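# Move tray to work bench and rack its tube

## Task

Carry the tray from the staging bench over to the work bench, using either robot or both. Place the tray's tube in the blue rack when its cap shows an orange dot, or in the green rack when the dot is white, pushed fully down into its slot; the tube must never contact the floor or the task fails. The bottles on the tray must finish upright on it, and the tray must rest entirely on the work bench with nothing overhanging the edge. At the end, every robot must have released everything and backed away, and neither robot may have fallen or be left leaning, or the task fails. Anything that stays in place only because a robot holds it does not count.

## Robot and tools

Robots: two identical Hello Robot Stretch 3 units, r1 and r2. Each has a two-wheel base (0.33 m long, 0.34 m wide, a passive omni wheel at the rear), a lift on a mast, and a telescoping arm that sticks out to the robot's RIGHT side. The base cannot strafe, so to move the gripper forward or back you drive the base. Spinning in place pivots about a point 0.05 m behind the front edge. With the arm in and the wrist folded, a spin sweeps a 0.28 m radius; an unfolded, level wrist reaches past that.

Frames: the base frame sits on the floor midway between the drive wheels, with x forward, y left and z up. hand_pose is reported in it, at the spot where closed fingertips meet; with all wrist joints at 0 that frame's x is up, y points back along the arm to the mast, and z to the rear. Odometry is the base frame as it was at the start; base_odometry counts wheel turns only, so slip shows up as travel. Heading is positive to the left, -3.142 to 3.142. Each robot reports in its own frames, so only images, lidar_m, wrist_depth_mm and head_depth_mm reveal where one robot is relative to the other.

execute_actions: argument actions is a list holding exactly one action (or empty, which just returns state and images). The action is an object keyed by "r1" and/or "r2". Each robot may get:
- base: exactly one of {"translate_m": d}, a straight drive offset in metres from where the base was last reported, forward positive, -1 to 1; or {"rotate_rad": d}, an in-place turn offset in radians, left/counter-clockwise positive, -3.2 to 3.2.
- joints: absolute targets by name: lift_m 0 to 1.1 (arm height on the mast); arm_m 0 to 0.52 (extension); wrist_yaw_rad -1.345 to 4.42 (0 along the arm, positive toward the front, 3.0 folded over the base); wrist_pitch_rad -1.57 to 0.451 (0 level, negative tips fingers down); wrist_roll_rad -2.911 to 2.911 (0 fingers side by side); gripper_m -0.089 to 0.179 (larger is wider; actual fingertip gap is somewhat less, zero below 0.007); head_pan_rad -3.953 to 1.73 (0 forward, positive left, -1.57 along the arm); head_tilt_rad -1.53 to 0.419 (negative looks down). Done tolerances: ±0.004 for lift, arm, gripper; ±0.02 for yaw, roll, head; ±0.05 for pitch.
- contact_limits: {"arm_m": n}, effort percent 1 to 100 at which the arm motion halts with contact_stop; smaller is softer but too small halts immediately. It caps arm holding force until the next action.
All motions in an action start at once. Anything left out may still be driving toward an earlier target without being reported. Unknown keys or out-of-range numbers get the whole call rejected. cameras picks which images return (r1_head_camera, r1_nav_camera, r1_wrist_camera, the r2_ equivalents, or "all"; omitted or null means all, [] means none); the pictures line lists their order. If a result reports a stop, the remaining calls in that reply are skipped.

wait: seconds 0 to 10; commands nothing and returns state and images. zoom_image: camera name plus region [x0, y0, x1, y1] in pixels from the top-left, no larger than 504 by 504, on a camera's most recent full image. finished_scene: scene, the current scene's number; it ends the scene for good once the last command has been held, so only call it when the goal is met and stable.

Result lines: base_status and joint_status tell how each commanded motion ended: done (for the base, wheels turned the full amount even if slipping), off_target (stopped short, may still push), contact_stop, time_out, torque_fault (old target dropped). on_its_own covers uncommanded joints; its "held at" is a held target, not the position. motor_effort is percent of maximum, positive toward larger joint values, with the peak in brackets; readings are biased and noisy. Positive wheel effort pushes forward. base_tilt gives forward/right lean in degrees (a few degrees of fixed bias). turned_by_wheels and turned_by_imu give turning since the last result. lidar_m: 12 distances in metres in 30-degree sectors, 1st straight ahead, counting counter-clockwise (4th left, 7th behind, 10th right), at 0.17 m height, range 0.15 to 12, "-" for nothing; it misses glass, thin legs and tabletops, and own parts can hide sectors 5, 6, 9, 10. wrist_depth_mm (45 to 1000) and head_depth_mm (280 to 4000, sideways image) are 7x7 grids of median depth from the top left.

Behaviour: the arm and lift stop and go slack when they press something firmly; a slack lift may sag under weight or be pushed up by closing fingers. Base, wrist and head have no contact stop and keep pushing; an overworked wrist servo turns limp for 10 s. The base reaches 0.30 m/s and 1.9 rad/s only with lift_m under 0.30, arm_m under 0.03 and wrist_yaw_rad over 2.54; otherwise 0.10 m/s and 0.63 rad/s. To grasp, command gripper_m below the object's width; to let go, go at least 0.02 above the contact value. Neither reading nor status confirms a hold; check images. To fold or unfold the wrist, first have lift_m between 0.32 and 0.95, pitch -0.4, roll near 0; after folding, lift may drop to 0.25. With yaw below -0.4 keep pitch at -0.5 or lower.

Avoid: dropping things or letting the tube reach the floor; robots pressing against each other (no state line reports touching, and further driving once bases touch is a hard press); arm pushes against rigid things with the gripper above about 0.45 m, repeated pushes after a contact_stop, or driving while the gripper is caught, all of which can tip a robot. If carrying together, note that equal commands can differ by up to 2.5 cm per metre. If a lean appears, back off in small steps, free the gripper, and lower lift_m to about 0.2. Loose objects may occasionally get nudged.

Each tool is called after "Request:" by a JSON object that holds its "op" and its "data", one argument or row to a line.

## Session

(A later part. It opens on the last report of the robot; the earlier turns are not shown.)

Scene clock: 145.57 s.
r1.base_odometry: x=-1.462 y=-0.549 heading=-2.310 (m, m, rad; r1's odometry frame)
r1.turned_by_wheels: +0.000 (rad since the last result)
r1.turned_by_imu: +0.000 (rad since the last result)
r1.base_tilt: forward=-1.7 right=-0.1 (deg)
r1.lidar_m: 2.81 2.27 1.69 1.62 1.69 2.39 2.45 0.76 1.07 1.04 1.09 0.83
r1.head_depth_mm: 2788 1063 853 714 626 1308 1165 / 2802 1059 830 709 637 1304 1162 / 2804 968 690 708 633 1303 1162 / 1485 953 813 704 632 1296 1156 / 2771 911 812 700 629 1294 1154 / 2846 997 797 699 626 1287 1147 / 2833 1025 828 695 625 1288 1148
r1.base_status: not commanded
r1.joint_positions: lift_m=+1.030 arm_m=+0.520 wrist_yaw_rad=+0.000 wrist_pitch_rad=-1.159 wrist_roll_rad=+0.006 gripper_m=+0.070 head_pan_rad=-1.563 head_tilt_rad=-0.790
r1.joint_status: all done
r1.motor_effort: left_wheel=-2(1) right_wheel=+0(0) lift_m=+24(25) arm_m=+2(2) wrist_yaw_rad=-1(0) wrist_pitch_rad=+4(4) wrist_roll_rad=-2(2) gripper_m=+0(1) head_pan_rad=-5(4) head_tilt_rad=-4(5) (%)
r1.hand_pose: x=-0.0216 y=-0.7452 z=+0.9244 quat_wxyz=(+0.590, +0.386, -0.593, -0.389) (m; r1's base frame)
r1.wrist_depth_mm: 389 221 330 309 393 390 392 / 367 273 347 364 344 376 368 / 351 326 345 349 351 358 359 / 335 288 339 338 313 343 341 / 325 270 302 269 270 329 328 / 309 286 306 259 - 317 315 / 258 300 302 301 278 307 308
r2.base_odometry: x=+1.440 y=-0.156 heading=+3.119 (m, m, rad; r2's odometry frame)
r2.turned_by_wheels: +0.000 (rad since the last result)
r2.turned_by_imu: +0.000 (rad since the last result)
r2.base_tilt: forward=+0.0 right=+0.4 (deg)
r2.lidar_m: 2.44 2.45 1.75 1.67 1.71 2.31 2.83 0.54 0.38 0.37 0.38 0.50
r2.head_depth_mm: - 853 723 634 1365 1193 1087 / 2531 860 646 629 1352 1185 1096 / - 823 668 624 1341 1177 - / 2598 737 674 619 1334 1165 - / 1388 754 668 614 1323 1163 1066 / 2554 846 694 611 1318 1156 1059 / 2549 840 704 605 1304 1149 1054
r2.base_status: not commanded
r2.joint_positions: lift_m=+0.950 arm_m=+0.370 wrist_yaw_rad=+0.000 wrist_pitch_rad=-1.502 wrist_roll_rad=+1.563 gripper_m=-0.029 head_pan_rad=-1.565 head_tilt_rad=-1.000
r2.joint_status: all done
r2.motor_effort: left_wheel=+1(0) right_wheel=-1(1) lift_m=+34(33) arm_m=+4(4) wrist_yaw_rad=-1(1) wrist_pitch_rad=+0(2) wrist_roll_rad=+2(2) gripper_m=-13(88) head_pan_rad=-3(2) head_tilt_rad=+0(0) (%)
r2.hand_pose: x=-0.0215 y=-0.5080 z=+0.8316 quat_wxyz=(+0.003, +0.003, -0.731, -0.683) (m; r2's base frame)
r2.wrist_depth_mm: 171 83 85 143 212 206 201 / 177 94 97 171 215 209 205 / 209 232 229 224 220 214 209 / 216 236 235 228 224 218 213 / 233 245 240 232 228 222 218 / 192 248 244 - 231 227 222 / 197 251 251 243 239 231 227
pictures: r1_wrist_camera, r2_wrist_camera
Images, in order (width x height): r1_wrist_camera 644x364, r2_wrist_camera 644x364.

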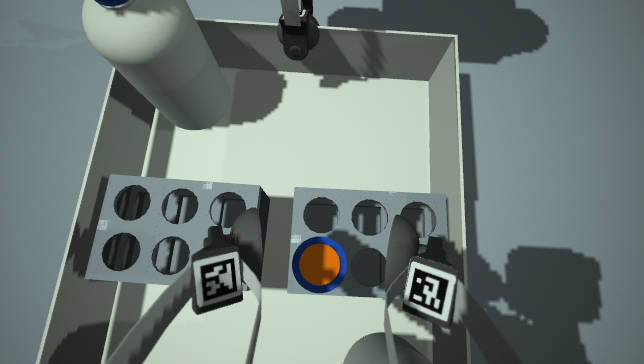

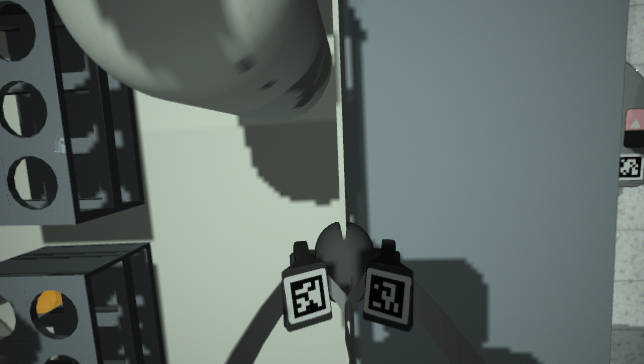

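Request:
{"op": "execute_actions", "data": {
  "actions": [
    {"r1":{"joints":{"lift_m":1.012,"arm_m":0.503}}}
  ],
  "cameras": ["r1_wrist_camera"]
}}

Request:
{"op": "execute_actions", "data": {
  "actions": [
    {"r1":{"joints":{"gripper_m":0.01}}}
  ],
  "cameras": ["r1_wrist_camera","r2_wrist_camera"]
}}

Scene clock: 150.50 s.
r1.base_odometry: x=-1.462 y=-0.549 heading=-2.310 (m, m, rad; r1's odometry frame)
r1.turned_by_wheels: +0.000 (rad since the last result)
r1.turned_by_imu: +0.000 (rad since the last result)
r1.base_tilt: forward=-1.7 right=+0.1 (deg)
r1.lidar_m: 2.82 2.27 1.69 1.62 1.68 2.39 2.45 0.76 1.07 1.04 1.09 0.83
r1.head_depth_mm: 2839 1060 854 713 626 1307 1166 / 2811 1061 828 711 636 1306 1165 / 2795 966 689 707 634 1298 1160 / 1484 941 813 703 631 1300 1157 / 2784 912 812 702 630 1292 1153 / 2840 994 797 698 626 1289 1150 / 2836 1026 828 696 625 1281 1144
r1.base_status: not commanded
r1.joint_positions: lift_m=+1.012 arm_m=+0.503 wrist_yaw_rad=+0.000 wrist_pitch_rad=-1.159 wrist_roll_rad=+0.006 gripper_m=+0.070 head_pan_rad=-1.563 head_tilt_rad=-0.790
r1.joint_status: all done
r1.motor_effort: left_wheel=-1(1) right_wheel=+0(0) lift_m=+25(25) arm_m=-3(1) wrist_yaw_rad=-1(0) wrist_pitch_rad=+4(4) wrist_roll_rad=-2(2) gripper_m=+0(0) head_pan_rad=-5(5) head_tilt_rad=-4(5) (%)
r1.hand_pose: x=-0.0216 y=-0.7288 z=+0.9064 quat_wxyz=(+0.590, +0.386, -0.593, -0.389) (m; r1's base frame)
r1.wrist_depth_mm: 363 229 310 318 307 365 373 / 349 286 339 348 341 353 353 / 332 332 331 331 335 337 340 / 320 261 262 310 279 326 326 / 251 263 250 190 254 309 312 / 253 296 292 294 - 302 297 / 247 283 282 284 205 290 289
r2.base_odometry: x=+1.440 y=-0.156 heading=+3.119 (m, m, rad; r2's odometry frame)
r2.turned_by_wheels: +0.000 (rad since the last result)
r2.turned_by_imu: +0.000 (rad since the last result)
r2.base_tilt: forward=+0.0 right=+0.2 (deg)
r2.lidar_m: 2.44 2.44 1.74 1.66 1.72 2.30 2.82 0.54 0.38 0.37 0.38 0.50
r2.head_depth_mm: - 855 721 633 1363 1189 1090 / 2538 859 645 627 1354 1181 1095 / - 824 666 623 1345 1174 - / 2618 737 675 619 1335 1171 - / 1390 754 669 613 1323 1164 1061 / 2560 846 695 610 1318 1160 1059 / 2534 839 703 605 1312 1155 1053
r2.base_status: not commanded
r2.joint_positions: lift_m=+0.950 arm_m=+0.370 wrist_yaw_rad=+0.000 wrist_pitch_rad=-1.502 wrist_roll_rad=+1.563 gripper_m=-0.029 head_pan_rad=-1.565 head_tilt_rad=-1.000
r2.joint_status: not commanded
r2.motor_effort: left_wheel=+1(0) right_wheel=-1(1) lift_m=+33(34) arm_m=+3(4) wrist_yaw_rad=-1(1) wrist_pitch_rad=+0(0) wrist_roll_rad=+2(2) gripper_m=-14(15) head_pan_rad=-2(2) head_tilt_rad=+0(0) (%)
r2.hand_pose: x=-0.0215 y=-0.5080 z=+0.8316 quat_wxyz=(+0.003, +0.003, -0.731, -0.683) (m; r2's base frame)
r2.wrist_depth_mm: 171 83 85 143 211 205 202 / 176 95 97 172 215 208 205 / 209 233 228 224 220 213 209 / 214 237 235 226 224 218 213 / 232 245 240 233 227 223 218 / 192 248 246 - 231 226 222 / 196 253 250 243 240 232 227
pictures: r1_wrist_camera
Images, in order (width x height): r1_wrist_camera 644x364.

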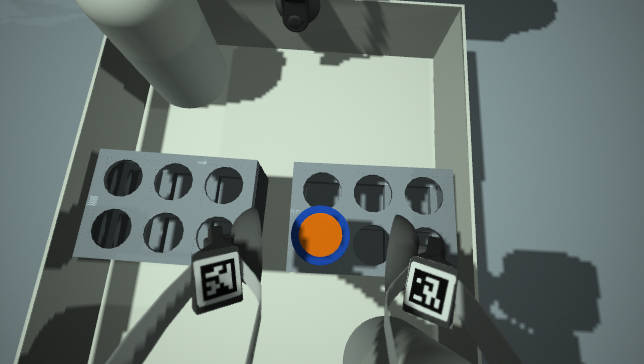

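Scene clock: 151.60 s.
r1.base_odometry: x=-1.462 y=-0.550 heading=-2.310 (m, m, rad; r1's odometry frame)
r1.turned_by_wheels: +0.000 (rad since the last result)
r1.turned_by_imu: +0.000 (rad since the last result)
r1.base_tilt: forward=-1.7 right=+0.0 (deg)
r1.lidar_m: 2.83 2.27 1.69 1.62 1.68 2.39 2.46 0.76 1.07 1.04 1.09 0.83
r1.head_depth_mm: 2832 1065 854 713 625 1313 1170 / 2802 1058 827 711 638 1303 1162 / 2803 968 688 708 634 1300 1162 / 1469 942 814 705 632 1300 1159 / 2777 911 810 701 630 1291 1150 / 2835 994 796 699 627 1290 1147 / 2832 1025 828 696 626 1286 1146
r1.base_status: not commanded
r1.joint_positions: lift_m=+1.012 arm_m=+0.503 wrist_yaw_rad=+0.001 wrist_pitch_rad=-1.159 wrist_roll_rad=+0.006 gripper_m=+0.010 head_pan_rad=-1.563 head_tilt_rad=-0.790
r1.joint_status: all done
r1.motor_effort: left_wheel=+1(2) right_wheel=-2(2) lift_m=+25(25) arm_m=-3(3) wrist_yaw_rad=-1(1) wrist_pitch_rad=+4(4) wrist_roll_rad=-2(2) gripper_m=-2(98) head_pan_rad=-5(5) head_tilt_rad=-4(4) (%)
r1.hand_pose: x=-0.0216 y=-0.7288 z=+0.9064 quat_wxyz=(+0.590, +0.386, -0.593, -0.388) (m; r1's base frame)
r1.wrist_depth_mm: 370 229 311 315 307 370 372 / 347 282 343 347 346 352 354 / 334 327 331 332 331 337 340 / 318 263 262 309 284 321 326 / 252 263 252 223 252 311 309 / 253 292 292 - 260 299 301 / 244 281 284 285 216 288 286
r2.base_odometry: x=+1.440 y=-0.156 heading=+3.119 (m, m, rad; r2's odometry frame)
r2.turned_by_wheels: +0.000 (rad since the last result)
r2.turned_by_imu: +0.000 (rad since the last result)
r2.base_tilt: forward=+0.2 right=+0.3 (deg)
r2.lidar_m: 2.44 2.43 1.75 1.67 1.72 2.30 2.82 0.54 0.38 0.37 0.38 0.50
r2.head_depth_mm: - 854 723 634 1360 1192 1087 / 2528 862 643 627 1352 1179 1098 / - 822 667 623 1345 1180 - / 2604 738 675 619 1333 1165 - / 1389 753 669 614 1324 1162 1062 / 2551 848 696 609 1316 1158 1060 / 2544 839 703 604 1308 1148 1051
r2.base_status: not commanded
r2.joint_positions: lift_m=+0.950 arm_m=+0.370 wrist_yaw_rad=+0.000 wrist_pitch_rad=-1.502 wrist_roll_rad=+1.563 gripper_m=-0.029 head_pan_rad=-1.565 head_tilt_rad=-1.000
r2.joint_status: not commanded
r2.motor_effort: left_wheel=+0(1) right_wheel=-1(1) lift_m=+33(34) arm_m=+4(4) wrist_yaw_rad=+0(1) wrist_pitch_rad=+0(0) wrist_roll_rad=+2(2) gripper_m=-14(14) head_pan_rad=-2(2) head_tilt_rad=+0(0) (%)
r2.hand_pose: x=-0.0215 y=-0.5080 z=+0.8316 quat_wxyz=(+0.003, +0.003, -0.731, -0.683) (m; r2's base frame)
r2.wrist_depth_mm: 171 83 85 143 211 206 202 / 176 95 97 172 215 210 205 / 209 234 228 224 220 214 208 / 216 237 235 228 224 218 213 / 240 246 240 234 228 221 218 / 194 248 244 - 231 227 223 / 196 249 252 243 240 231 227
pictures: r1_wrist_camera, r2_wrist_camera
Images, in order (width x height): r1_wrist_camera 644x364, r2_wrist_camera 644x364.

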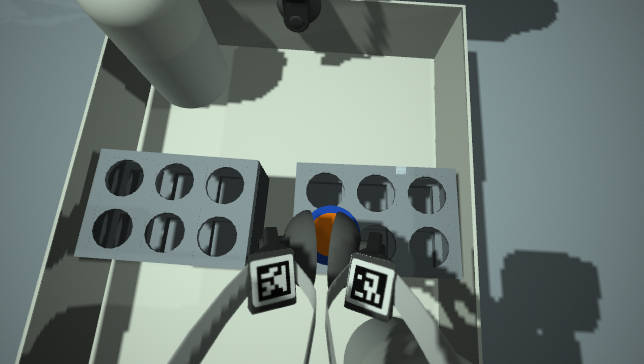

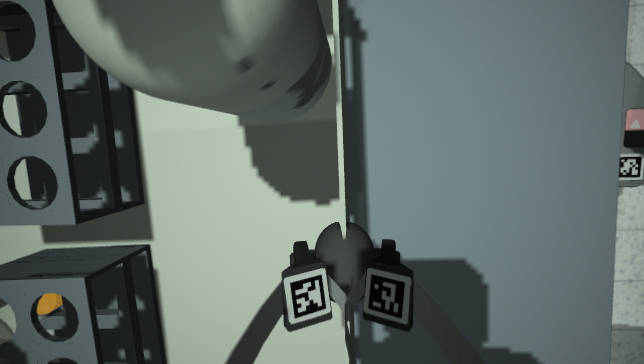

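Request:
{"op": "execute_actions", "data": {
  "actions": [
    {"r1":{"joints":{"gripper_m":0.07}}}
  ],
  "cameras": []
}}

Request:
{"op": "execute_actions", "data": {
  "actions": [
    {"r1":{"joints":{"lift_m":0.988,"arm_m":0.508}}}
  ],
  "cameras": []
}}

Request:
{"op": "execute_actions", "data": {
  "actions": [
    {"r1":{"joints":{"gripper_m":0.005}}}
  ],
  "cameras": ["r1_wrist_camera"]
}}

Scene clock: 156.50 s.
r1.base_odometry: x=-1.462 y=-0.549 heading=-2.310 (m, m, rad; r1's odometry frame)
r1.turned_by_wheels: +0.000 (rad since the last result)
r1.turned_by_imu: +0.000 (rad since the last result)
r1.base_tilt: forward=-1.6 right=-0.1 (deg)
r1.lidar_m: 2.82 2.27 1.70 1.62 1.69 2.39 2.45 0.76 1.07 1.04 1.09 0.83
r1.head_depth_mm: 2838 1064 855 713 626 1315 1165 / 2802 1059 829 709 636 1304 1164 / 2798 966 690 708 634 1303 1160 / 1491 939 810 704 632 1293 1157 / 2784 913 811 702 629 1290 1154 / 2847 995 799 701 626 1287 1150 / 2862 1026 828 697 625 1285 1148
r1.base_status: not commanded
r1.joint_positions: lift_m=+1.012 arm_m=+0.503 wrist_yaw_rad=+0.001 wrist_pitch_rad=-1.158 wrist_roll_rad=+0.006 gripper_m=+0.070 head_pan_rad=-1.563 head_tilt_rad=-0.790
r1.joint_status: all done
r1.motor_effort: left_wheel=-1(1) right_wheel=+0(2) lift_m=+24(25) arm_m=-3(3) wrist_yaw_rad=-1(2) wrist_pitch_rad=+4(4) wrist_roll_rad=-2(2) gripper_m=+1(97) head_pan_rad=-4(4) head_tilt_rad=-4(4) (%)
r1.hand_pose: x=-0.0216 y=-0.7288 z=+0.9064 quat_wxyz=(+0.590, +0.386, -0.593, -0.388) (m; r1's base frame)
r1.wrist_depth_mm: 368 229 314 314 306 363 375 / 349 283 341 348 348 355 356 / 327 326 334 331 332 336 342 / 318 260 263 309 284 327 321 / 252 264 250 190 250 310 312 / 254 294 294 294 - 297 303 / 245 283 282 283 204 291 288
r2.base_odometry: x=+1.440 y=-0.156 heading=+3.119 (m, m, rad; r2's odometry frame)
r2.turned_by_wheels: +0.000 (rad since the last result)
r2.turned_by_imu: +0.000 (rad since the last result)
r2.base_tilt: forward=+0.2 right=+0.3 (deg)
r2.lidar_m: 2.44 2.45 1.75 1.67 1.72 2.30 2.82 0.54 0.38 0.37 0.38 0.50
r2.head_depth_mm: - 856 721 632 1362 1188 1088 / 2536 863 644 628 1353 1180 1097 / - 824 667 623 1343 1175 - / 2614 737 675 618 1340 1168 - / 1395 752 669 614 1324 1162 1063 / 2551 848 695 609 1323 1154 1062 / 2557 840 702 606 1307 1149 1053
r2.base_status: not commanded
r2.joint_positions: lift_m=+0.950 arm_m=+0.370 wrist_yaw_rad=+0.000 wrist_pitch_rad=-1.502 wrist_roll_rad=+1.563 gripper_m=-0.029 head_pan_rad=-1.565 head_tilt_rad=-1.000
r2.joint_status: not commanded
r2.motor_effort: left_wheel=+0(1) right_wheel=-1(1) lift_m=+34(34) arm_m=+4(4) wrist_yaw_rad=-2(2) wrist_pitch_rad=+0(0) wrist_roll_rad=+2(2) gripper_m=-14(14) head_pan_rad=-3(2) head_tilt_rad=+0(0) (%)
r2.hand_pose: x=-0.0215 y=-0.5080 z=+0.8316 quat_wxyz=(+0.003, +0.003, -0.731, -0.683) (m; r2's base frame)
r2.wrist_depth_mm: 171 83 85 144 211 205 202 / 176 94 97 172 215 209 205 / 210 234 229 224 220 213 209 / 215 238 234 229 223 218 212 / 239 245 239 233 229 221 218 / 194 248 245 - 230 227 222 / 196 251 251 245 238 231 227
pictures: none
No camera images: the call's "cameras" was empty. Leave "cameras" out to get every camera's image.

Scene clock: 157.47 s.
r1.base_odometry: x=-1.462 y=-0.549 heading=-2.310 (m, m, rad; r1's odometry frame)
r1.turned_by_wheels: +0.000 (rad since the last result)
r1.turned_by_imu: +0.000 (rad since the last result)
r1.base_tilt: forward=-1.6 right=-0.1 (deg)
r1.lidar_m: 2.82 2.27 1.69 1.62 1.69 2.39 2.45 0.76 1.07 1.04 1.09 0.83
r1.head_depth_mm: - 1063 854 714 625 1303 1166 / 2790 1057 831 710 637 1300 1163 / 2861 948 691 706 634 1301 1157 / 1460 941 813 705 632 1304 1156 / 2793 911 808 702 629 1296 1152 / 2805 994 797 700 627 1286 1149 / 2834 1023 830 695 626 1288 1146
r1.base_status: not commanded
r1.joint_positions: lift_m=+0.988 arm_m=+0.508 wrist_yaw_rad=+0.001 wrist_pitch_rad=-1.158 wrist_roll_rad=+0.006 gripper_m=+0.070 head_pan_rad=-1.563 head_tilt_rad=-0.790
r1.joint_status: all done
r1.motor_effort: left_wheel=-1(0) right_wheel=+0(0) lift_m=+25(25) arm_m=+2(2) wrist_yaw_rad=-1(1) wrist_pitch_rad=+4(4) wrist_roll_rad=-2(2) gripper_m=+0(0) head_pan_rad=-4(5) head_tilt_rad=-5(4) (%)
r1.hand_pose: x=-0.0216 y=-0.7333 z=+0.8824 quat_wxyz=(+0.590, +0.386, -0.593, -0.388) (m; r1's base frame)
r1.wrist_depth_mm: 333 224 309 311 305 337 343 / 317 280 316 322 323 323 326 / 256 304 309 305 310 309 312 / 232 236 262 236 263 297 301 / 225 226 252 166 229 288 289 / 240 271 270 268 - 274 276 / 246 262 262 263 252 268 263
r2.base_odometry: x=+1.440 y=-0.156 heading=+3.119 (m, m, rad; r2's odometry frame)
r2.turned_by_wheels: +0.000 (rad since the last result)
r2.turned_by_imu: +0.000 (rad since the last result)
r2.base_tilt: forward=+0.1 right=+0.4 (deg)
r2.lidar_m: 2.44 2.44 1.75 1.67 1.71 2.30 2.82 0.54 0.38 0.37 0.38 0.51
r2.head_depth_mm: - 854 720 633 1359 1191 1090 / 2542 860 644 628 1353 1181 1097 / - 822 668 624 1344 1176 - / 2456 738 674 620 1333 1171 - / 1381 752 669 615 1324 1170 1064 / 2544 847 695 610 1318 1159 1060 / 2536 838 703 604 1315 1149 1052
r2.base_status: not commanded
r2.joint_positions: lift_m=+0.950 arm_m=+0.370 wrist_yaw_rad=+0.000 wrist_pitch_rad=-1.502 wrist_roll_rad=+1.563 gripper_m=-0.029 head_pan_rad=-1.565 head_tilt_rad=-1.000
r2.joint_status: not commanded
r2.motor_effort: left_wheel=+0(1) right_wheel=-1(1) lift_m=+34(34) arm_m=+3(4) wrist_yaw_rad=-1(1) wrist_pitch_rad=+0(0) wrist_roll_rad=+2(2) gripper_m=-14(14) head_pan_rad=-2(2) head_tilt_rad=+0(0) (%)
r2.hand_pose: x=-0.0215 y=-0.5080 z=+0.8316 quat_wxyz=(+0.003, +0.003, -0.731, -0.683) (m; r2's base frame)
r2.wrist_depth_mm: 170 83 85 144 211 205 201 / 176 94 97 171 215 210 205 / 209 234 231 224 219 213 208 / 215 238 234 227 222 219 213 / 239 246 239 233 228 223 217 / 194 249 245 - 231 227 221 / 196 249 252 243 239 230 227
pictures: none
No camera images: the call's "cameras" was empty. Leave "cameras" out to get every camera's image.

Scene clock: 158.60 s.
r1.base_odometry: x=-1.462 y=-0.549 heading=-2.310 (m, m, rad; r1's odometry frame)
r1.turned_by_wheels: +0.000 (rad since the last result)
r1.turned_by_imu: +0.000 (rad since the last result)
r1.base_tilt: forward=-1.6 right=+0.1 (deg)
r1.lidar_m: 2.82 2.27 1.69 1.62 1.69 2.39 2.46 0.76 1.07 1.04 1.09 0.83
r1.head_depth_mm: - 1066 854 714 625 1305 1169 / 2804 1057 829 712 636 1305 1163 / 2855 949 689 708 633 1300 1158 / 1456 941 811 704 631 1294 1154 / 2763 910 810 702 628 1292 1154 / 2821 995 797 698 628 1285 1149 / 2806 1024 831 695 626 1286 1143
r1.base_status: not commanded
r1.joint_positions: lift_m=+0.988 arm_m=+0.508 wrist_yaw_rad=+0.001 wrist_pitch_rad=-1.158 wrist_roll_rad=+0.006 gripper_m=+0.006 head_pan_rad=-1.563 head_tilt_rad=-0.790
r1.joint_status: all done
r1.motor_effort: left_wheel=+0(1) right_wheel=+0(0) lift_m=+25(24) arm_m=+2(2) wrist_yaw_rad=-1(0) wrist_pitch_rad=+4(4) wrist_roll_rad=-2(2) gripper_m=-13(100) head_pan_rad=-5(4) head_tilt_rad=-4(4) (%)
r1.hand_pose: x=-0.0216 y=-0.7333 z=+0.8824 quat_wxyz=(+0.590, +0.386, -0.593, -0.388) (m; r1's base frame)
r1.wrist_depth_mm: 330 222 306 310 301 338 342 / 316 282 317 322 321 320 324 / 257 301 303 307 306 310 312 / 233 234 265 237 264 295 299 / 226 227 251 164 228 283 287 / 241 267 270 268 247 273 277 / 245 260 263 263 220 261 267
r2.base_odometry: x=+1.440 y=-0.156 heading=+3.119 (m, m, rad; r2's odometry frame)
r2.turned_by_wheels: +0.000 (rad since the last result)
r2.turned_by_imu: +0.000 (rad since the last result)
r2.base_tilt: forward=+0.1 right=+0.3 (deg)
r2.lidar_m: 2.44 2.44 1.75 1.67 1.72 2.30 2.82 0.54 0.38 0.37 0.38 0.50
r2.head_depth_mm: - 854 721 634 1359 1191 1088 / 2546 860 645 628 1352 1184 1097 / - 824 667 623 1341 1180 - / 2555 739 675 619 1335 1171 - / 1383 750 668 615 1328 1164 1062 / 2551 848 693 610 1321 1156 1059 / 2546 842 706 605 1307 1154 1055
r2.base_status: not commanded
r2.joint_positions: lift_m=+0.950 arm_m=+0.370 wrist_yaw_rad=+0.000 wrist_pitch_rad=-1.502 wrist_roll_rad=+1.563 gripper_m=-0.029 head_pan_rad=-1.565 head_tilt_rad=-1.000
r2.joint_status: not commanded
r2.motor_effort: left_wheel=+0(1) right_wheel=-1(1) lift_m=+34(33) arm_m=+3(4) wrist_yaw_rad=-1(1) wrist_pitch_rad=+0(0) wrist_roll_rad=+2(2) gripper_m=-14(15) head_pan_rad=-2(2) head_tilt_rad=+1(0) (%)
r2.hand_pose: x=-0.0215 y=-0.5080 z=+0.8316 quat_wxyz=(+0.003, +0.003, -0.731, -0.683) (m; r2's base frame)
r2.wrist_depth_mm: 171 83 85 143 211 206 202 / 176 94 97 171 214 210 204 / 209 234 230 224 219 214 208 / 214 239 235 228 224 217 213 / 240 245 239 233 229 222 218 / 194 248 245 - 232 226 222 / 196 250 251 244 238 231 227
pictures: r1_wrist_camera
Images, in order (width x height): r1_wrist_camera 644x364.

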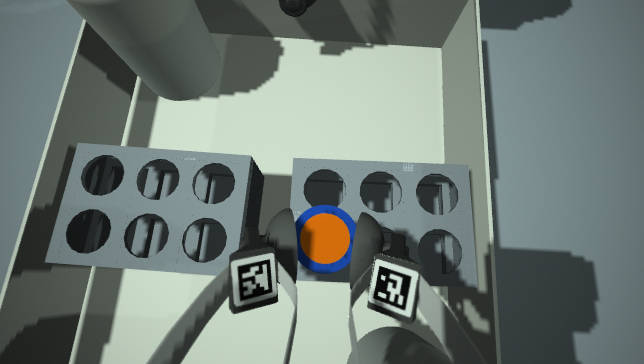

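Request:
{"op": "execute_actions", "data": {
  "actions": [
    {"r1":{"joints":{"lift_m":1.1}}}
  ],
  "cameras": ["r1_wrist_camera"]
}}

Request:
{"op": "execute_actions", "data": {
  "actions": [
    {"r1":{"base":{"translate_m":0.07}}}
  ],
  "cameras": ["r1_head_camera"]
}}

Scene clock: 163.40 s.
r1.base_odometry: x=-1.462 y=-0.549 heading=-2.310 (m, m, rad; r1's odometry frame)
r1.turned_by_wheels: +0.000 (rad since the last result)
r1.turned_by_imu: +0.000 (rad since the last result)
r1.base_tilt: forward=-1.7 right=+0.0 (deg)
r1.lidar_m: 2.82 2.27 1.70 1.62 1.69 2.39 2.45 0.76 1.07 1.04 1.09 0.83
r1.head_depth_mm: 2785 1062 855 714 625 1316 1166 / 2777 1058 828 709 636 1304 1164 / 2797 968 692 707 633 1303 1156 / 1142 942 813 705 632 1289 1156 / 2785 914 810 702 630 1297 1154 / 2832 995 798 699 626 1288 1148 / 2837 1025 830 696 626 1283 1143
r1.base_status: not commanded
r1.joint_positions: lift_m=+1.099 arm_m=+0.508 wrist_yaw_rad=+0.001 wrist_pitch_rad=-1.158 wrist_roll_rad=+0.006 gripper_m=+0.006 head_pan_rad=-1.563 head_tilt_rad=-0.790
r1.joint_status: all done
r1.motor_effort: left_wheel=-1(0) right_wheel=+0(0) lift_m=+30(31) arm_m=+2(2) wrist_yaw_rad=-1(1) wrist_pitch_rad=+4(4) wrist_roll_rad=-2(2) gripper_m=-13(13) head_pan_rad=-5(4) head_tilt_rad=-4(4) (%)
r1.hand_pose: x=-0.0216 y=-0.7333 z=+0.9936 quat_wxyz=(+0.590, +0.386, -0.593, -0.388) (m; r1's base frame)
r1.wrist_depth_mm: 462 459 466 463 471 473 472 / 447 442 357 420 435 452 456 / 426 420 411 429 421 428 426 / 412 401 407 409 408 418 415 / 389 363 338 163 394 402 397 / 373 367 379 373 376 381 382 / 371 351 360 359 242 371 372
r2.base_odometry: x=+1.440 y=-0.156 heading=+3.119 (m, m, rad; r2's odometry frame)
r2.turned_by_wheels: +0.000 (rad since the last result)
r2.turned_by_imu: +0.000 (rad since the last result)
r2.base_tilt: forward=+0.1 right=+0.4 (deg)
r2.lidar_m: 2.44 2.44 1.75 1.67 1.72 2.31 2.82 0.54 0.38 0.37 0.38 0.51
r2.head_depth_mm: - 855 722 632 1359 1187 1089 / 2551 861 645 629 1352 1183 1097 / - 824 666 624 1340 1177 - / 1003 739 675 619 1330 1169 - / 991 754 668 615 1324 1162 1064 / 2558 848 694 610 1319 1154 1060 / 2538 837 702 606 1306 1155 1054
r2.base_status: not commanded
r2.joint_positions: lift_m=+0.950 arm_m=+0.370 wrist_yaw_rad=+0.000 wrist_pitch_rad=-1.502 wrist_roll_rad=+1.563 gripper_m=-0.029 head_pan_rad=-1.565 head_tilt_rad=-1.000
r2.joint_status: not commanded
r2.motor_effort: left_wheel=+1(0) right_wheel=-2(1) lift_m=+33(33) arm_m=+4(4) wrist_yaw_rad=-1(1) wrist_pitch_rad=+0(0) wrist_roll_rad=+2(2) gripper_m=-14(14) head_pan_rad=-2(2) head_tilt_rad=+1(0) (%)
r2.hand_pose: x=-0.0215 y=-0.5080 z=+0.8316 quat_wxyz=(+0.003, +0.003, -0.731, -0.683) (m; r2's base frame)
r2.wrist_depth_mm: 170 83 85 143 211 206 201 / 176 94 97 171 215 209 205 / 209 233 230 225 219 214 209 / 215 237 234 227 223 218 212 / 240 246 239 233 228 222 218 / 195 249 244 - 230 226 222 / 196 250 251 244 240 230 228
pictures: r1_wrist_camera
Images, in order (width x height): r1_wrist_camera 644x364.

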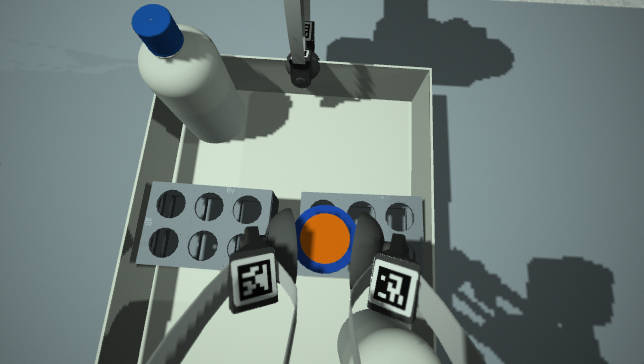

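Scene clock: 165.60 s.
r1.base_odometry: x=-1.509 y=-0.601 heading=-2.310 (m, m, rad; r1's odometry frame)
r1.turned_by_wheels: +0.000 (rad since the last result)
r1.turned_by_imu: +0.000 (rad since the last result)
r1.base_tilt: forward=-1.7 right=+0.0 (deg)
r1.lidar_m: 2.75 2.27 1.69 1.62 1.69 2.38 2.53 0.82 1.07 1.04 1.09 0.77
r1.head_depth_mm: 2781 1064 855 714 638 1306 1170 / 2784 984 689 707 636 1308 1162 / 2716 969 813 708 635 1302 1159 / 2071 885 813 706 633 1297 1155 / 2826 938 810 702 629 1291 1154 / 2841 1030 834 699 627 1290 1152 / 2829 1024 829 697 637 1285 1145
r1.base_status: done
r1.joint_positions: lift_m=+1.099 arm_m=+0.508 wrist_yaw_rad=+0.001 wrist_pitch_rad=-1.158 wrist_roll_rad=+0.006 gripper_m=+0.006 head_pan_rad=-1.563 head_tilt_rad=-0.790
r1.joint_status: not commanded
r1.motor_effort: left_wheel=-1(4) right_wheel=+0(4) lift_m=+30(29) arm_m=+2(2) wrist_yaw_rad=-1(1) wrist_pitch_rad=+4(4) wrist_roll_rad=-2(2) gripper_m=-13(14) head_pan_rad=-4(4) head_tilt_rad=-5(4) (%)
r1.hand_pose: x=-0.0216 y=-0.7333 z=+0.9936 quat_wxyz=(+0.590, +0.386, -0.593, -0.388) (m; r1's base frame)
r1.wrist_depth_mm: 466 465 461 468 467 476 474 / 450 440 298 400 406 451 451 / 426 432 404 422 423 428 428 / 400 407 405 407 409 413 407 / 391 399 340 163 339 389 400 / 381 376 323 376 375 380 385 / 363 362 359 361 357 327 364
r2.base_odometry: x=+1.440 y=-0.156 heading=+3.119 (m, m, rad; r2's odometry frame)
r2.turned_by_wheels: +0.000 (rad since the last result)
r2.turned_by_imu: +0.000 (rad since the last result)
r2.base_tilt: forward=+0.1 right=+0.4 (deg)
r2.lidar_m: 2.43 2.44 1.74 1.67 1.72 2.30 2.82 0.54 0.38 0.37 0.38 0.51
r2.head_depth_mm: - 853 722 632 1366 1192 1087 / 2531 861 643 628 1351 1184 1096 / - 822 666 625 1336 1175 - / 2565 739 674 618 1342 1169 - / 2562 753 668 615 1327 1158 1062 / 2548 847 695 610 1313 1159 1057 / 2532 842 703 606 1313 1150 1054
r2.base_status: not commanded
r2.joint_positions: lift_m=+0.950 arm_m=+0.370 wrist_yaw_rad=+0.000 wrist_pitch_rad=-1.502 wrist_roll_rad=+1.563 gripper_m=-0.029 head_pan_rad=-1.565 head_tilt_rad=-1.000
r2.joint_status: not commanded
r2.motor_effort: left_wheel=+0(1) right_wheel=-1(1) lift_m=+33(33) arm_m=+4(4) wrist_yaw_rad=-1(1) wrist_pitch_rad=+0(0) wrist_roll_rad=+2(2) gripper_m=-14(14) head_pan_rad=-2(2) head_tilt_rad=+0(0) (%)
r2.hand_pose: x=-0.0215 y=-0.5080 z=+0.8316 quat_wxyz=(+0.003, +0.003, -0.731, -0.683) (m; r2's base frame)
r2.wrist_depth_mm: 170 83 85 143 211 205 201 / 176 94 97 171 215 210 205 / 209 234 229 224 220 213 209 / 215 236 234 227 224 218 213 / 240 245 239 233 228 221 217 / 195 249 245 - 232 227 222 / 197 249 251 244 238 231 227
pictures: r1_head_camera (sideways: a quarter turn clockwise sets it upright)
Images, in order (width x height): r1_head_camera 896x504.

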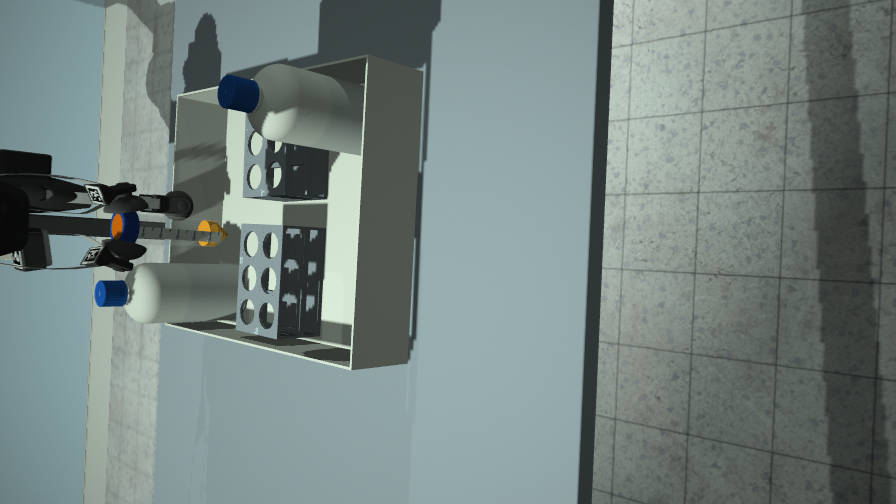

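Request:
{"op": "execute_actions", "data": {
  "actions": [
    {"r1":{"joints":{"arm_m":0.1}},"r2":{"joints":{"gripper_m":-0.06}}}
  ],
  "cameras": []
}}

Request:
{"op": "execute_actions", "data": {
  "actions": [
    {"r1":{"base":{"translate_m":-1.0},"joints":{"head_pan_rad":-3.0,"head_tilt_rad":-0.5}},"r2":{"joints":{"lift_m":0.99,"head_tilt_rad":-0.7}}}
  ],
  "cameras": ["r2_head_camera","r2_wrist_camera","r1_head_camera"]
}}

Scene clock: 175.43 s.
r1.base_odometry: x=-1.509 y=-0.601 heading=-2.310 (m, m, rad; r1's odometry frame)
r1.turned_by_wheels: +0.000 (rad since the last result)
r1.turned_by_imu: +0.000 (rad since the last result)
r1.base_tilt: forward=-1.6 right=-0.1 (deg)
r1.lidar_m: 2.75 2.27 1.70 1.62 1.69 2.39 2.52 0.82 1.08 1.04 1.09 0.77
r1.head_depth_mm: - 1066 854 714 637 1310 1168 / - - 689 707 637 1307 1162 / - - - 663 633 1306 1157 / 2703 877 700 658 619 1296 1156 / 2815 936 812 702 630 1289 1152 / 2834 1032 834 699 627 1290 1147 / 2851 1024 830 697 637 1287 1146
r1.base_status: not commanded
r1.joint_positions: lift_m=+1.099 arm_m=+0.100 wrist_yaw_rad=+0.001 wrist_pitch_rad=-1.158 wrist_roll_rad=+0.004 gripper_m=+0.006 head_pan_rad=-1.563 head_tilt_rad=-0.790
r1.joint_status: all done
r1.motor_effort: left_wheel=+0(1) right_wheel=+0(0) lift_m=+30(30) arm_m=-2(4) wrist_yaw_rad=-1(1) wrist_pitch_rad=+4(4) wrist_roll_rad=-1(2) gripper_m=-13(13) head_pan_rad=-4(4) head_tilt_rad=-3(5) (%)
r1.hand_pose: x=-0.0216 y=-0.3258 z=+0.9936 quat_wxyz=(+0.591, +0.386, -0.593, -0.388) (m; r1's base frame)
r1.wrist_depth_mm: 468 471 467 464 405 472 473 / 446 450 440 442 433 443 449 / 432 430 434 434 427 433 434 / 411 408 416 416 415 415 416 / - - - 164 403 408 405 / - - - - - - - / - - - - - - -
r2.base_odometry: x=+1.440 y=-0.156 heading=+3.119 (m, m, rad; r2's odometry frame)
r2.turned_by_wheels: +0.000 (rad since the last result)
r2.turned_by_imu: +0.001 (rad since the last result)
r2.base_tilt: forward=+0.2 right=+0.2 (deg)
r2.lidar_m: 2.44 2.45 1.75 1.67 1.72 2.31 2.82 0.54 0.38 0.37 0.38 0.51
r2.head_depth_mm: - 854 721 633 1357 1189 1086 / 2530 860 643 628 1352 1183 1099 / - 822 668 625 1344 1174 - / 2555 738 674 619 1328 1170 - / 2556 752 668 615 1325 1166 1064 / 2559 848 695 609 1322 1156 1059 / 2524 840 704 605 1305 1154 1055
r2.base_status: not commanded
r2.joint_positions: lift_m=+0.950 arm_m=+0.370 wrist_yaw_rad=+0.000 wrist_pitch_rad=-1.502 wrist_roll_rad=+1.563 gripper_m=-0.044 head_pan_rad=-1.565 head_tilt_rad=-1.000
r2.joint_status: gripper_m off_target (ended at -0.044, target -0.060)
r2.on_its_own: gripper_m is held at -0.045, not at your -0.060, by its stall guard, which is not easing now
r2.motor_effort: left_wheel=+0(0) right_wheel=-1(2) lift_m=+35(35) arm_m=+3(3) wrist_yaw_rad=-1(1) wrist_pitch_rad=+0(0) wrist_roll_rad=+2(2) gripper_m=-20(98) head_pan_rad=-2(2) head_tilt_rad=+1(0) (%)
r2.hand_pose: x=-0.0215 y=-0.5080 z=+0.8315 quat_wxyz=(+0.003, +0.003, -0.731, -0.683) (m; r2's base frame)
r2.wrist_depth_mm: 170 83 85 143 212 206 201 / 176 94 97 172 214 210 205 / 210 233 229 223 220 213 209 / 214 237 234 226 224 217 212 / 240 246 240 233 229 222 218 / 194 247 245 - 231 226 222 / 197 250 252 242 239 231 227
pictures: none
No camera images: the call's "cameras" was empty. Leave "cameras" out to get every camera's image.

Scene clock: 186.93 s.
r1.base_odometry: x=-0.836 y=+0.138 heading=-2.310 (m, m, rad; r1's odometry frame)
r1.turned_by_wheels: +0.000 (rad since the last result)
r1.turned_by_imu: +0.001 (rad since the last result)
r1.base_tilt: forward=-1.7 right=+0.0 (deg)
r1.lidar_m: 1.70 2.29 1.68 1.66 1.73 2.42 1.54 1.81 3.17 1.04 0.44 1.48
r1.head_depth_mm: - - - 2376 1918 1562 1322 / - - - 2381 1913 1558 1310 / - - - 2350 1911 1554 1310 / - - - 2339 1894 1551 1311 / - - - 2206 1881 1542 1309 / - - - 2366 1887 1544 1301 / - - - 2309 1885 1536 1298
r1.base_status: done
r1.joint_positions: lift_m=+1.099 arm_m=+0.100 wrist_yaw_rad=+0.001 wrist_pitch_rad=-1.158 wrist_roll_rad=+0.004 gripper_m=+0.006 head_pan_rad=-2.993 head_tilt_rad=-0.507
r1.joint_status: all done
r1.motor_effort: left_wheel=+0(6) right_wheel=+1(2) lift_m=+30(30) arm_m=-2(3) wrist_yaw_rad=-2(2) wrist_pitch_rad=+4(4) wrist_roll_rad=-2(1) gripper_m=-12(13) head_pan_rad=-5(55) head_tilt_rad=+5(25) (%)
r1.hand_pose: x=-0.0216 y=-0.3258 z=+0.9936 quat_wxyz=(+0.591, +0.386, -0.593, -0.388) (m; r1's base frame)
r1.wrist_depth_mm: 467 469 - - - - - / 444 445 - - - - - / 427 432 - - - - - / 412 414 - - - - - / - 560 - 164 - - - / - - - - - - - / - - - - - - -
r2.base_odometry: x=+1.440 y=-0.156 heading=+3.119 (m, m, rad; r2's odometry frame)
r2.turned_by_wheels: +0.000 (rad since the last result)
r2.turned_by_imu: +0.001 (rad since the last result)
r2.base_tilt: forward=+0.0 right=+0.3 (deg)
r2.lidar_m: 2.44 2.44 1.74 1.67 1.72 2.30 2.82 0.54 0.38 0.37 0.38 0.51
r2.head_depth_mm: 2565 2727 1062 830 679 606 1161 / 2535 - 2783 767 656 601 1158 / 2518 - 2884 790 650 598 1144 / 2532 2835 - 795 646 593 1146 / 2505 2833 849 786 644 589 1139 / 2519 2809 1098 819 653 586 1130 / 2518 2822 1090 815 650 582 1123
r2.base_status: not commanded
r2.joint_positions: lift_m=+0.990 arm_m=+0.370 wrist_yaw_rad=+0.000 wrist_pitch_rad=-1.499 wrist_roll_rad=+1.563 gripper_m=-0.044 head_pan_rad=-1.565 head_tilt_rad=-0.705
r2.joint_status: all done
r2.on_its_own: gripper_m is held at -0.045, not at your -0.060, by its stall guard, which is not easing now
r2.motor_effort: left_wheel=+1(1) right_wheel=-1(2) lift_m=+47(57) arm_m=+3(4) wrist_yaw_rad=-2(1) wrist_pitch_rad=-1(3) wrist_roll_rad=+2(2) gripper_m=-17(20) head_pan_rad=-2(2) head_tilt_rad=+2(22) (%)
r2.hand_pose: x=-0.0215 y=-0.5087 z=+0.8711 quat_wxyz=(+0.003, +0.002, -0.732, -0.682) (m; r2's base frame)
r2.wrist_depth_mm: 216 127 119 235 248 241 910 / 219 243 128 212 253 246 244 / 223 249 272 263 257 251 246 / 229 256 277 269 265 255 950 / 298 285 282 274 268 261 985 / 240 264 290 - 271 265 995 / 265 267 295 288 284 271 -
pictures: r1_head_camera (sideways: a quarter turn clockwise sets it upright), r2_head_camera (sideways: a quarter turn clockwise sets it upright), r2_wrist_camera
Images, in order (width x height): r1_head_camera 896x504, r2_head_camera 896x504, r2_wrist_camera 644x364.

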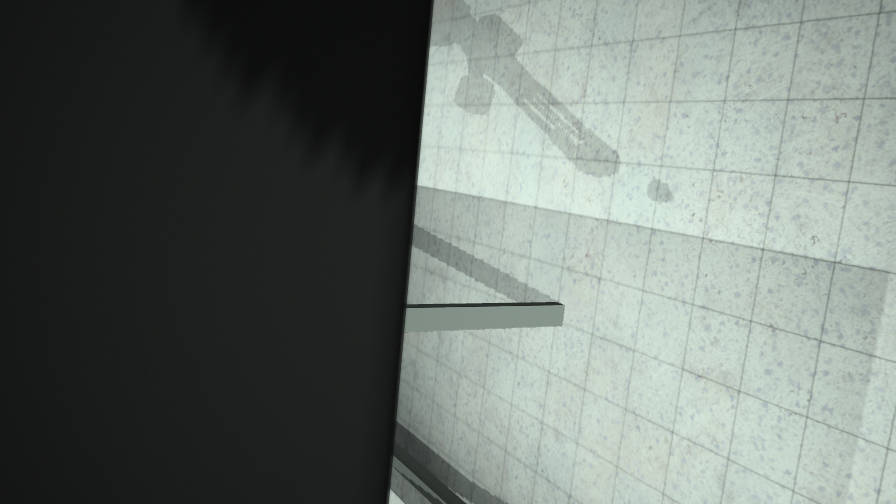

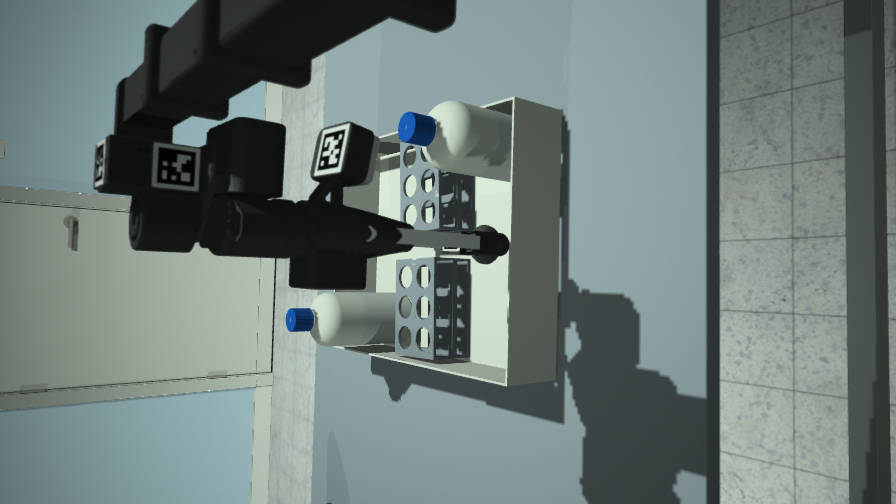

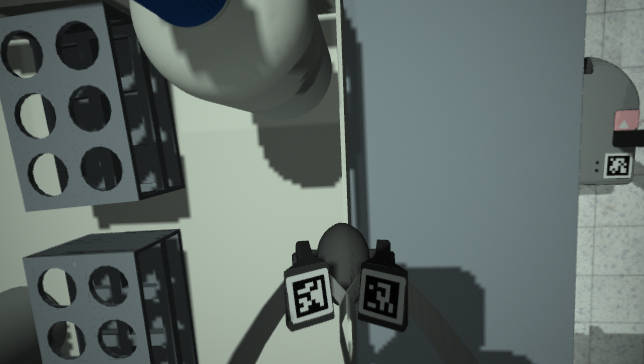

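Request:
{"op": "execute_actions", "data": {
  "actions": [
    {"r1":{"base":{"translate_m":-1.0},"joints":{"head_pan_rad":-2.4}},"r2":{"joints":{"gripper_m":0.05}}}
  ],
  "cameras": []
}}

Request:
{"op": "execute_actions", "data": {
  "actions": [
    {"r1":{"base":{"translate_m":-0.6},"joints":{"head_pan_rad":-1.8,"head_tilt_rad":-0.8}},"r2":{"joints":{"lift_m":0.945}}}
  ],
  "cameras": ["r1_head_camera","r1_nav_camera","r1_wrist_camera"]
}}

Scene clock: 202.93 s.
r1.base_odometry: x=-0.162 y=+0.877 heading=-2.310 (m, m, rad; r1's odometry frame)
r1.turned_by_wheels: +0.000 (rad since the last result)
r1.turned_by_imu: +0.001 (rad since the last result)
r1.base_tilt: forward=-1.6 right=-0.1 (deg)
r1.lidar_m: 2.68 2.31 1.75 1.69 1.77 2.47 1.96 0.61 1.11 3.06 3.22 1.27
r1.head_depth_mm: - - 1251 1040 1863 1567 1322 / - - 1310 1033 852 1557 1313 / - - 1370 1028 796 880 1228 / - - 1365 1018 844 1551 1284 / - - 1436 995 1627 1550 1311 / - - 3382 1055 1880 1523 1306 / - - 3205 1149 1433 1488 1299
r1.base_status: done
r1.joint_positions: lift_m=+1.099 arm_m=+0.100 wrist_yaw_rad=+0.001 wrist_pitch_rad=-1.158 wrist_roll_rad=+0.004 gripper_m=+0.006 head_pan_rad=-2.407 head_tilt_rad=-0.507
r1.joint_status: all done
r1.motor_effort: left_wheel=-2(7) right_wheel=+1(3) lift_m=+29(30) arm_m=-3(3) wrist_yaw_rad=-1(1) wrist_pitch_rad=+4(4) wrist_roll_rad=-1(1) gripper_m=-12(13) head_pan_rad=+5(52) head_tilt_rad=+4(5) (%)
r1.hand_pose: x=-0.0216 y=-0.3258 z=+0.9936 quat_wxyz=(+0.591, +0.386, -0.593, -0.388) (m; r1's base frame)
r1.wrist_depth_mm: - - - - - - - / - - - - - - - / - - - - - - - / - - - - - - - / - - - 163 - - - / - - - - - - - / - - - - - - -
r2.base_odometry: x=+1.440 y=-0.156 heading=+3.119 (m, m, rad; r2's odometry frame)
r2.turned_by_wheels: +0.000 (rad since the last result)
r2.turned_by_imu: +0.001 (rad since the last result)
r2.base_tilt: forward=+0.1 right=+0.2 (deg)
r2.lidar_m: 2.44 2.44 1.74 1.67 1.72 2.31 2.82 0.54 0.38 0.37 0.38 0.51
r2.head_depth_mm: 2562 2746 1061 829 679 606 1164 / 2543 - 2795 767 656 601 1152 / 2508 - 2899 791 649 598 1147 / 2503 2832 - 795 645 593 1139 / 2532 2788 849 785 644 590 1135 / 2507 2831 1101 817 652 587 1133 / 2524 2807 1090 813 649 583 1126
r2.base_status: not commanded
r2.joint_positions: lift_m=+0.990 arm_m=+0.370 wrist_yaw_rad=+0.000 wrist_pitch_rad=-1.499 wrist_roll_rad=+1.563 gripper_m=+0.050 head_pan_rad=-1.565 head_tilt_rad=-0.705
r2.joint_status: all done
r2.motor_effort: left_wheel=+0(1) right_wheel=-1(1) lift_m=+47(47) arm_m=+3(3) wrist_yaw_rad=-1(1) wrist_pitch_rad=-1(1) wrist_roll_rad=+2(2) gripper_m=+0(83) head_pan_rad=-2(2) head_tilt_rad=+2(2) (%)
r2.hand_pose: x=-0.0215 y=-0.5087 z=+0.8711 quat_wxyz=(+0.003, +0.002, -0.732, -0.682) (m; r2's base frame)
r2.wrist_depth_mm: 218 127 119 235 247 243 914 / 218 243 129 213 254 245 244 / 224 250 270 262 258 251 247 / 229 256 277 270 263 256 958 / 298 285 281 275 267 261 957 / 241 263 289 278 277 266 - / 266 266 294 284 278 269 -
pictures: none
No camera images: the call's "cameras" was empty. Leave "cameras" out to get every camera's image.

Scene clock: 210.27 s.
r1.base_odometry: x=+0.243 y=+1.320 heading=-2.310 (m, m, rad; r1's odometry frame)
r1.turned_by_wheels: +0.000 (rad since the last result)
r1.turned_by_imu: +0.001 (rad since the last result)
r1.base_tilt: forward=-1.7 right=+0.0 (deg)
r1.lidar_m: 1.86 2.35 1.76 1.71 1.78 2.49 1.37 1.35 1.01 0.33 3.17 2.06
r1.head_depth_mm: 2986 1066 857 715 626 1313 1167 / - 1061 851 712 612 1301 1162 / - 1052 847 709 608 1284 1162 / - 1050 803 706 607 1277 1159 / - - - 657 593 1248 1154 / - - - 662 602 669 1100 / 2683 2504 810 695 601 627 1147
r1.base_status: done
r1.joint_positions: lift_m=+1.099 arm_m=+0.100 wrist_yaw_rad=+0.001 wrist_pitch_rad=-1.158 wrist_roll_rad=+0.004 gripper_m=+0.006 head_pan_rad=-1.807 head_tilt_rad=-0.790
r1.joint_status: all done
r1.motor_effort: left_wheel=-1(7) right_wheel=+0(3) lift_m=+29(30) arm_m=-2(2) wrist_yaw_rad=-2(0) wrist_pitch_rad=+4(4) wrist_roll_rad=-1(1) gripper_m=-14(13) head_pan_rad=+5(53) head_tilt_rad=-5(23) (%)
r1.hand_pose: x=-0.0216 y=-0.3258 z=+0.9936 quat_wxyz=(+0.591, +0.386, -0.593, -0.388) (m; r1's base frame)
r1.wrist_depth_mm: - - - 471 460 470 474 / - - - 446 448 450 454 / - - 445 428 430 437 428 / - - 417 416 411 414 413 / - - 399 163 398 392 397 / - - - - 390 389 390 / - - - - - - -
r2.base_odometry: x=+1.440 y=-0.156 heading=+3.119 (m, m, rad; r2's odometry frame)
r2.turned_by_wheels: +0.000 (rad since the last result)
r2.turned_by_imu: +0.001 (rad since the last result)
r2.base_tilt: forward=+0.1 right=+0.3 (deg)
r2.lidar_m: 2.44 2.45 1.75 1.67 1.73 2.30 2.82 0.54 0.38 0.37 0.38 0.50
r2.head_depth_mm: 2553 2881 - - 659 605 1161 / 2537 2772 1097 765 656 601 1161 / 2547 2756 - 777 649 597 1150 / 2516 2772 2899 794 644 593 1143 / 2504 2823 849 787 644 591 1138 / 2516 2840 1101 818 652 586 1129 / 2507 2818 1089 815 650 583 1123
r2.base_status: not commanded
r2.joint_positions: lift_m=+0.945 arm_m=+0.370 wrist_yaw_rad=+0.000 wrist_pitch_rad=-1.499 wrist_roll_rad=+1.563 gripper_m=+0.050 head_pan_rad=-1.565 head_tilt_rad=-0.705
r2.joint_status: all done
r2.motor_effort: left_wheel=+1(0) right_wheel=-1(1) lift_m=+31(44) arm_m=+3(3) wrist_yaw_rad=-1(2) wrist_pitch_rad=-1(1) wrist_roll_rad=+2(2) gripper_m=+1(0) head_pan_rad=-2(2) head_tilt_rad=+2(2) (%)
r2.hand_pose: x=-0.0215 y=-0.5088 z=+0.8267 quat_wxyz=(+0.003, +0.002, -0.732, -0.681) (m; r2's base frame)
r2.wrist_depth_mm: 166 80 85 139 207 202 196 / 199 99 110 185 211 206 200 / 175 228 224 218 215 208 203 / 210 233 231 223 220 212 207 / 248 242 235 227 221 217 212 / 191 242 242 231 231 221 217 / 192 245 247 238 233 225 222
pictures: r1_head_camera (sideways: a quarter turn clockwise sets it upright), r1_nav_camera (sideways: a quarter turn counterclockwise sets it upright), r1_wrist_camera
Images, in order (width x height): r1_head_camera 896x504, r1_nav_camera 672x504, r1_wrist_camera 644x364.

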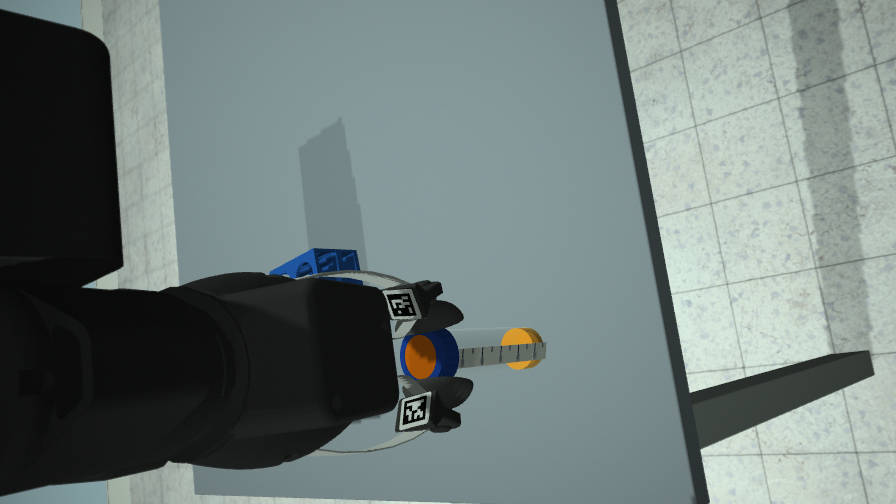

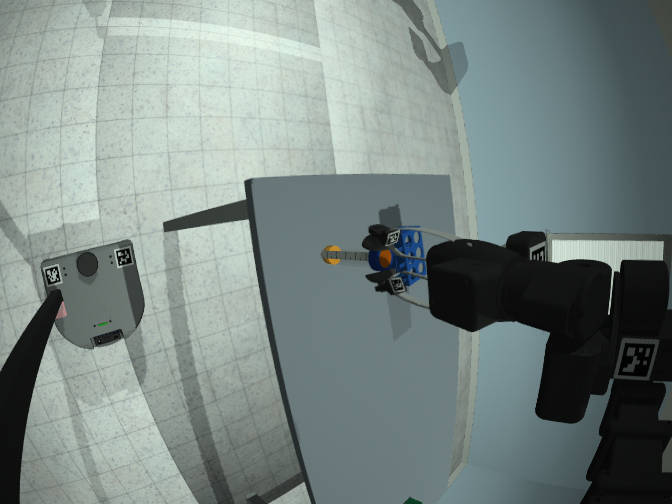

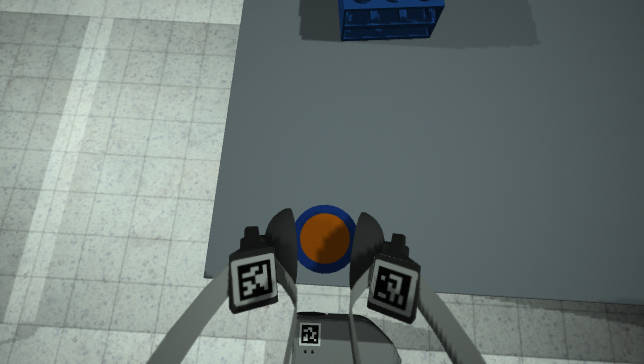

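Request:
{"op": "execute_actions", "data": {
  "actions": [
    {"r1":{"base":{"translate_m":-0.07},"joints":{"arm_m":0.35}}}
  ],
  "cameras": ["r1_head_camera","r1_wrist_camera"]
}}

Scene clock: 220.83 s.
r1.base_odometry: x=+0.290 y=+1.372 heading=-2.310 (m, m, rad; r1's odometry frame)
r1.turned_by_wheels: +0.000 (rad since the last result)
r1.turned_by_imu: +0.000 (rad since the last result)
r1.base_tilt: forward=-1.7 right=+0.0 (deg)
r1.lidar_m: 1.92 2.36 1.76 1.71 1.78 2.49 1.30 1.31 1.00 0.97 0.35 2.13
r1.head_depth_mm: 2984 1066 855 713 625 1313 1163 / 2943 1060 852 712 611 1306 1160 / 2873 1053 847 707 609 1285 1160 / 2830 1045 843 704 607 1271 1156 / 2777 1039 794 702 606 1248 1153 / - 2600 762 700 602 1223 1132 / 2716 2489 828 696 600 557 1096
r1.base_status: done
r1.joint_positions: lift_m=+1.099 arm_m=+0.350 wrist_yaw_rad=+0.000 wrist_pitch_rad=-1.158 wrist_roll_rad=+0.004 gripper_m=+0.006 head_pan_rad=-1.807 head_tilt_rad=-0.790
r1.joint_status: all done
r1.motor_effort: left_wheel=-1(7) right_wheel=+0(2) lift_m=+30(30) arm_m=+2(3) wrist_yaw_rad=-1(1) wrist_pitch_rad=+4(4) wrist_roll_rad=-1(1) gripper_m=-12(13) head_pan_rad=+5(5) head_tilt_rad=-3(5) (%)
r1.hand_pose: x=-0.0216 y=-0.5753 z=+0.9936 quat_wxyz=(+0.591, +0.386, -0.593, -0.388) (m; r1's base frame)
r1.wrist_depth_mm: - - 475 473 464 471 483 / - - 450 446 456 450 461 / - - 424 416 428 432 432 / - - 414 357 413 414 413 / - - 395 163 402 399 398 / - - 379 379 378 378 381 / - - 366 368 369 366 369
r2.base_odometry: x=+1.440 y=-0.156 heading=+3.119 (m, m, rad; r2's odometry frame)
r2.turned_by_wheels: +0.000 (rad since the last result)
r2.turned_by_imu: +0.000 (rad since the last result)
r2.base_tilt: forward=+0.0 right=+0.2 (deg)
r2.lidar_m: 2.44 2.45 1.74 1.67 1.72 2.30 2.82 0.54 0.38 0.37 0.38 0.50
r2.head_depth_mm: 2566 2866 - - 658 607 1160 / 2537 2779 1099 766 656 600 1157 / 2529 2738 - 780 650 597 1147 / 2508 2784 2975 793 646 594 1143 / 2516 2820 851 786 644 590 1137 / 2523 2820 1101 818 652 585 1130 / 2499 2821 1086 815 651 581 1125
r2.base_status: not commanded
r2.joint_positions: lift_m=+0.945 arm_m=+0.370 wrist_yaw_rad=+0.000 wrist_pitch_rad=-1.499 wrist_roll_rad=+1.563 gripper_m=+0.050 head_pan_rad=-1.565 head_tilt_rad=-0.705
r2.joint_status: not commanded
r2.motor_effort: left_wheel=+0(0) right_wheel=-1(2) lift_m=+31(31) arm_m=+3(3) wrist_yaw_rad=-1(1) wrist_pitch_rad=-1(1) wrist_roll_rad=+2(2) gripper_m=+1(1) head_pan_rad=-2(2) head_tilt_rad=+2(2) (%)
r2.hand_pose: x=-0.0215 y=-0.5088 z=+0.8267 quat_wxyz=(+0.003, +0.002, -0.732, -0.681) (m; r2's base frame)
r2.wrist_depth_mm: 166 80 85 140 206 201 197 / 200 99 110 186 210 204 200 / 175 229 225 219 214 209 203 / 210 233 229 223 218 213 207 / 247 241 235 228 223 217 211 / 190 244 241 232 231 221 216 / 192 246 246 238 232 225 222
pictures: r1_head_camera (sideways: a quarter turn clockwise sets it upright), r1_wrist_camera
Images, in order (width x height): r1_head_camera 896x504, r1_wrist_camera 644x364.

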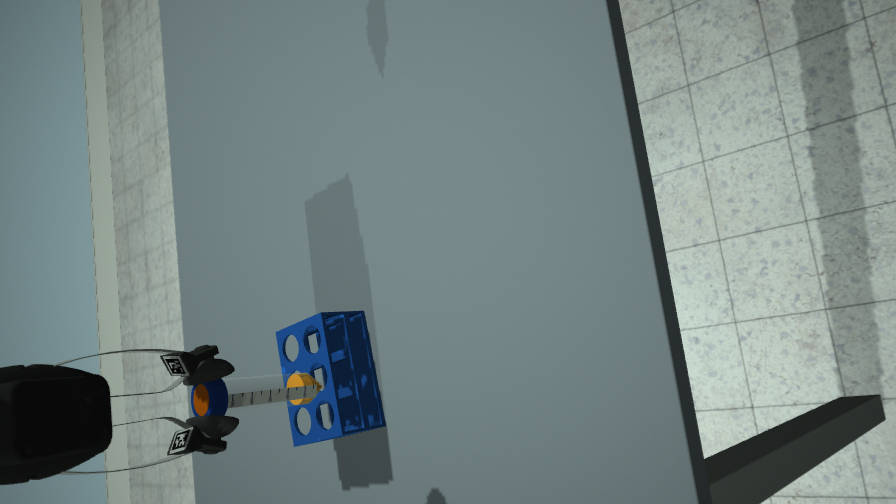

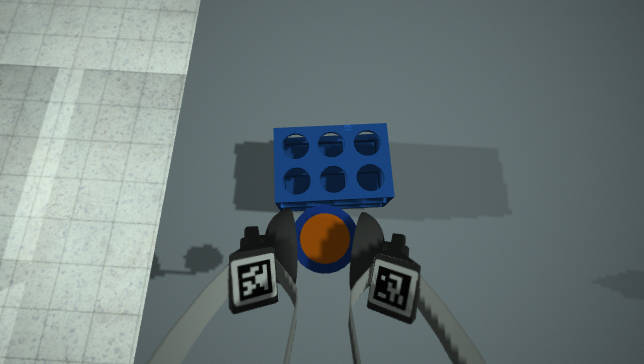

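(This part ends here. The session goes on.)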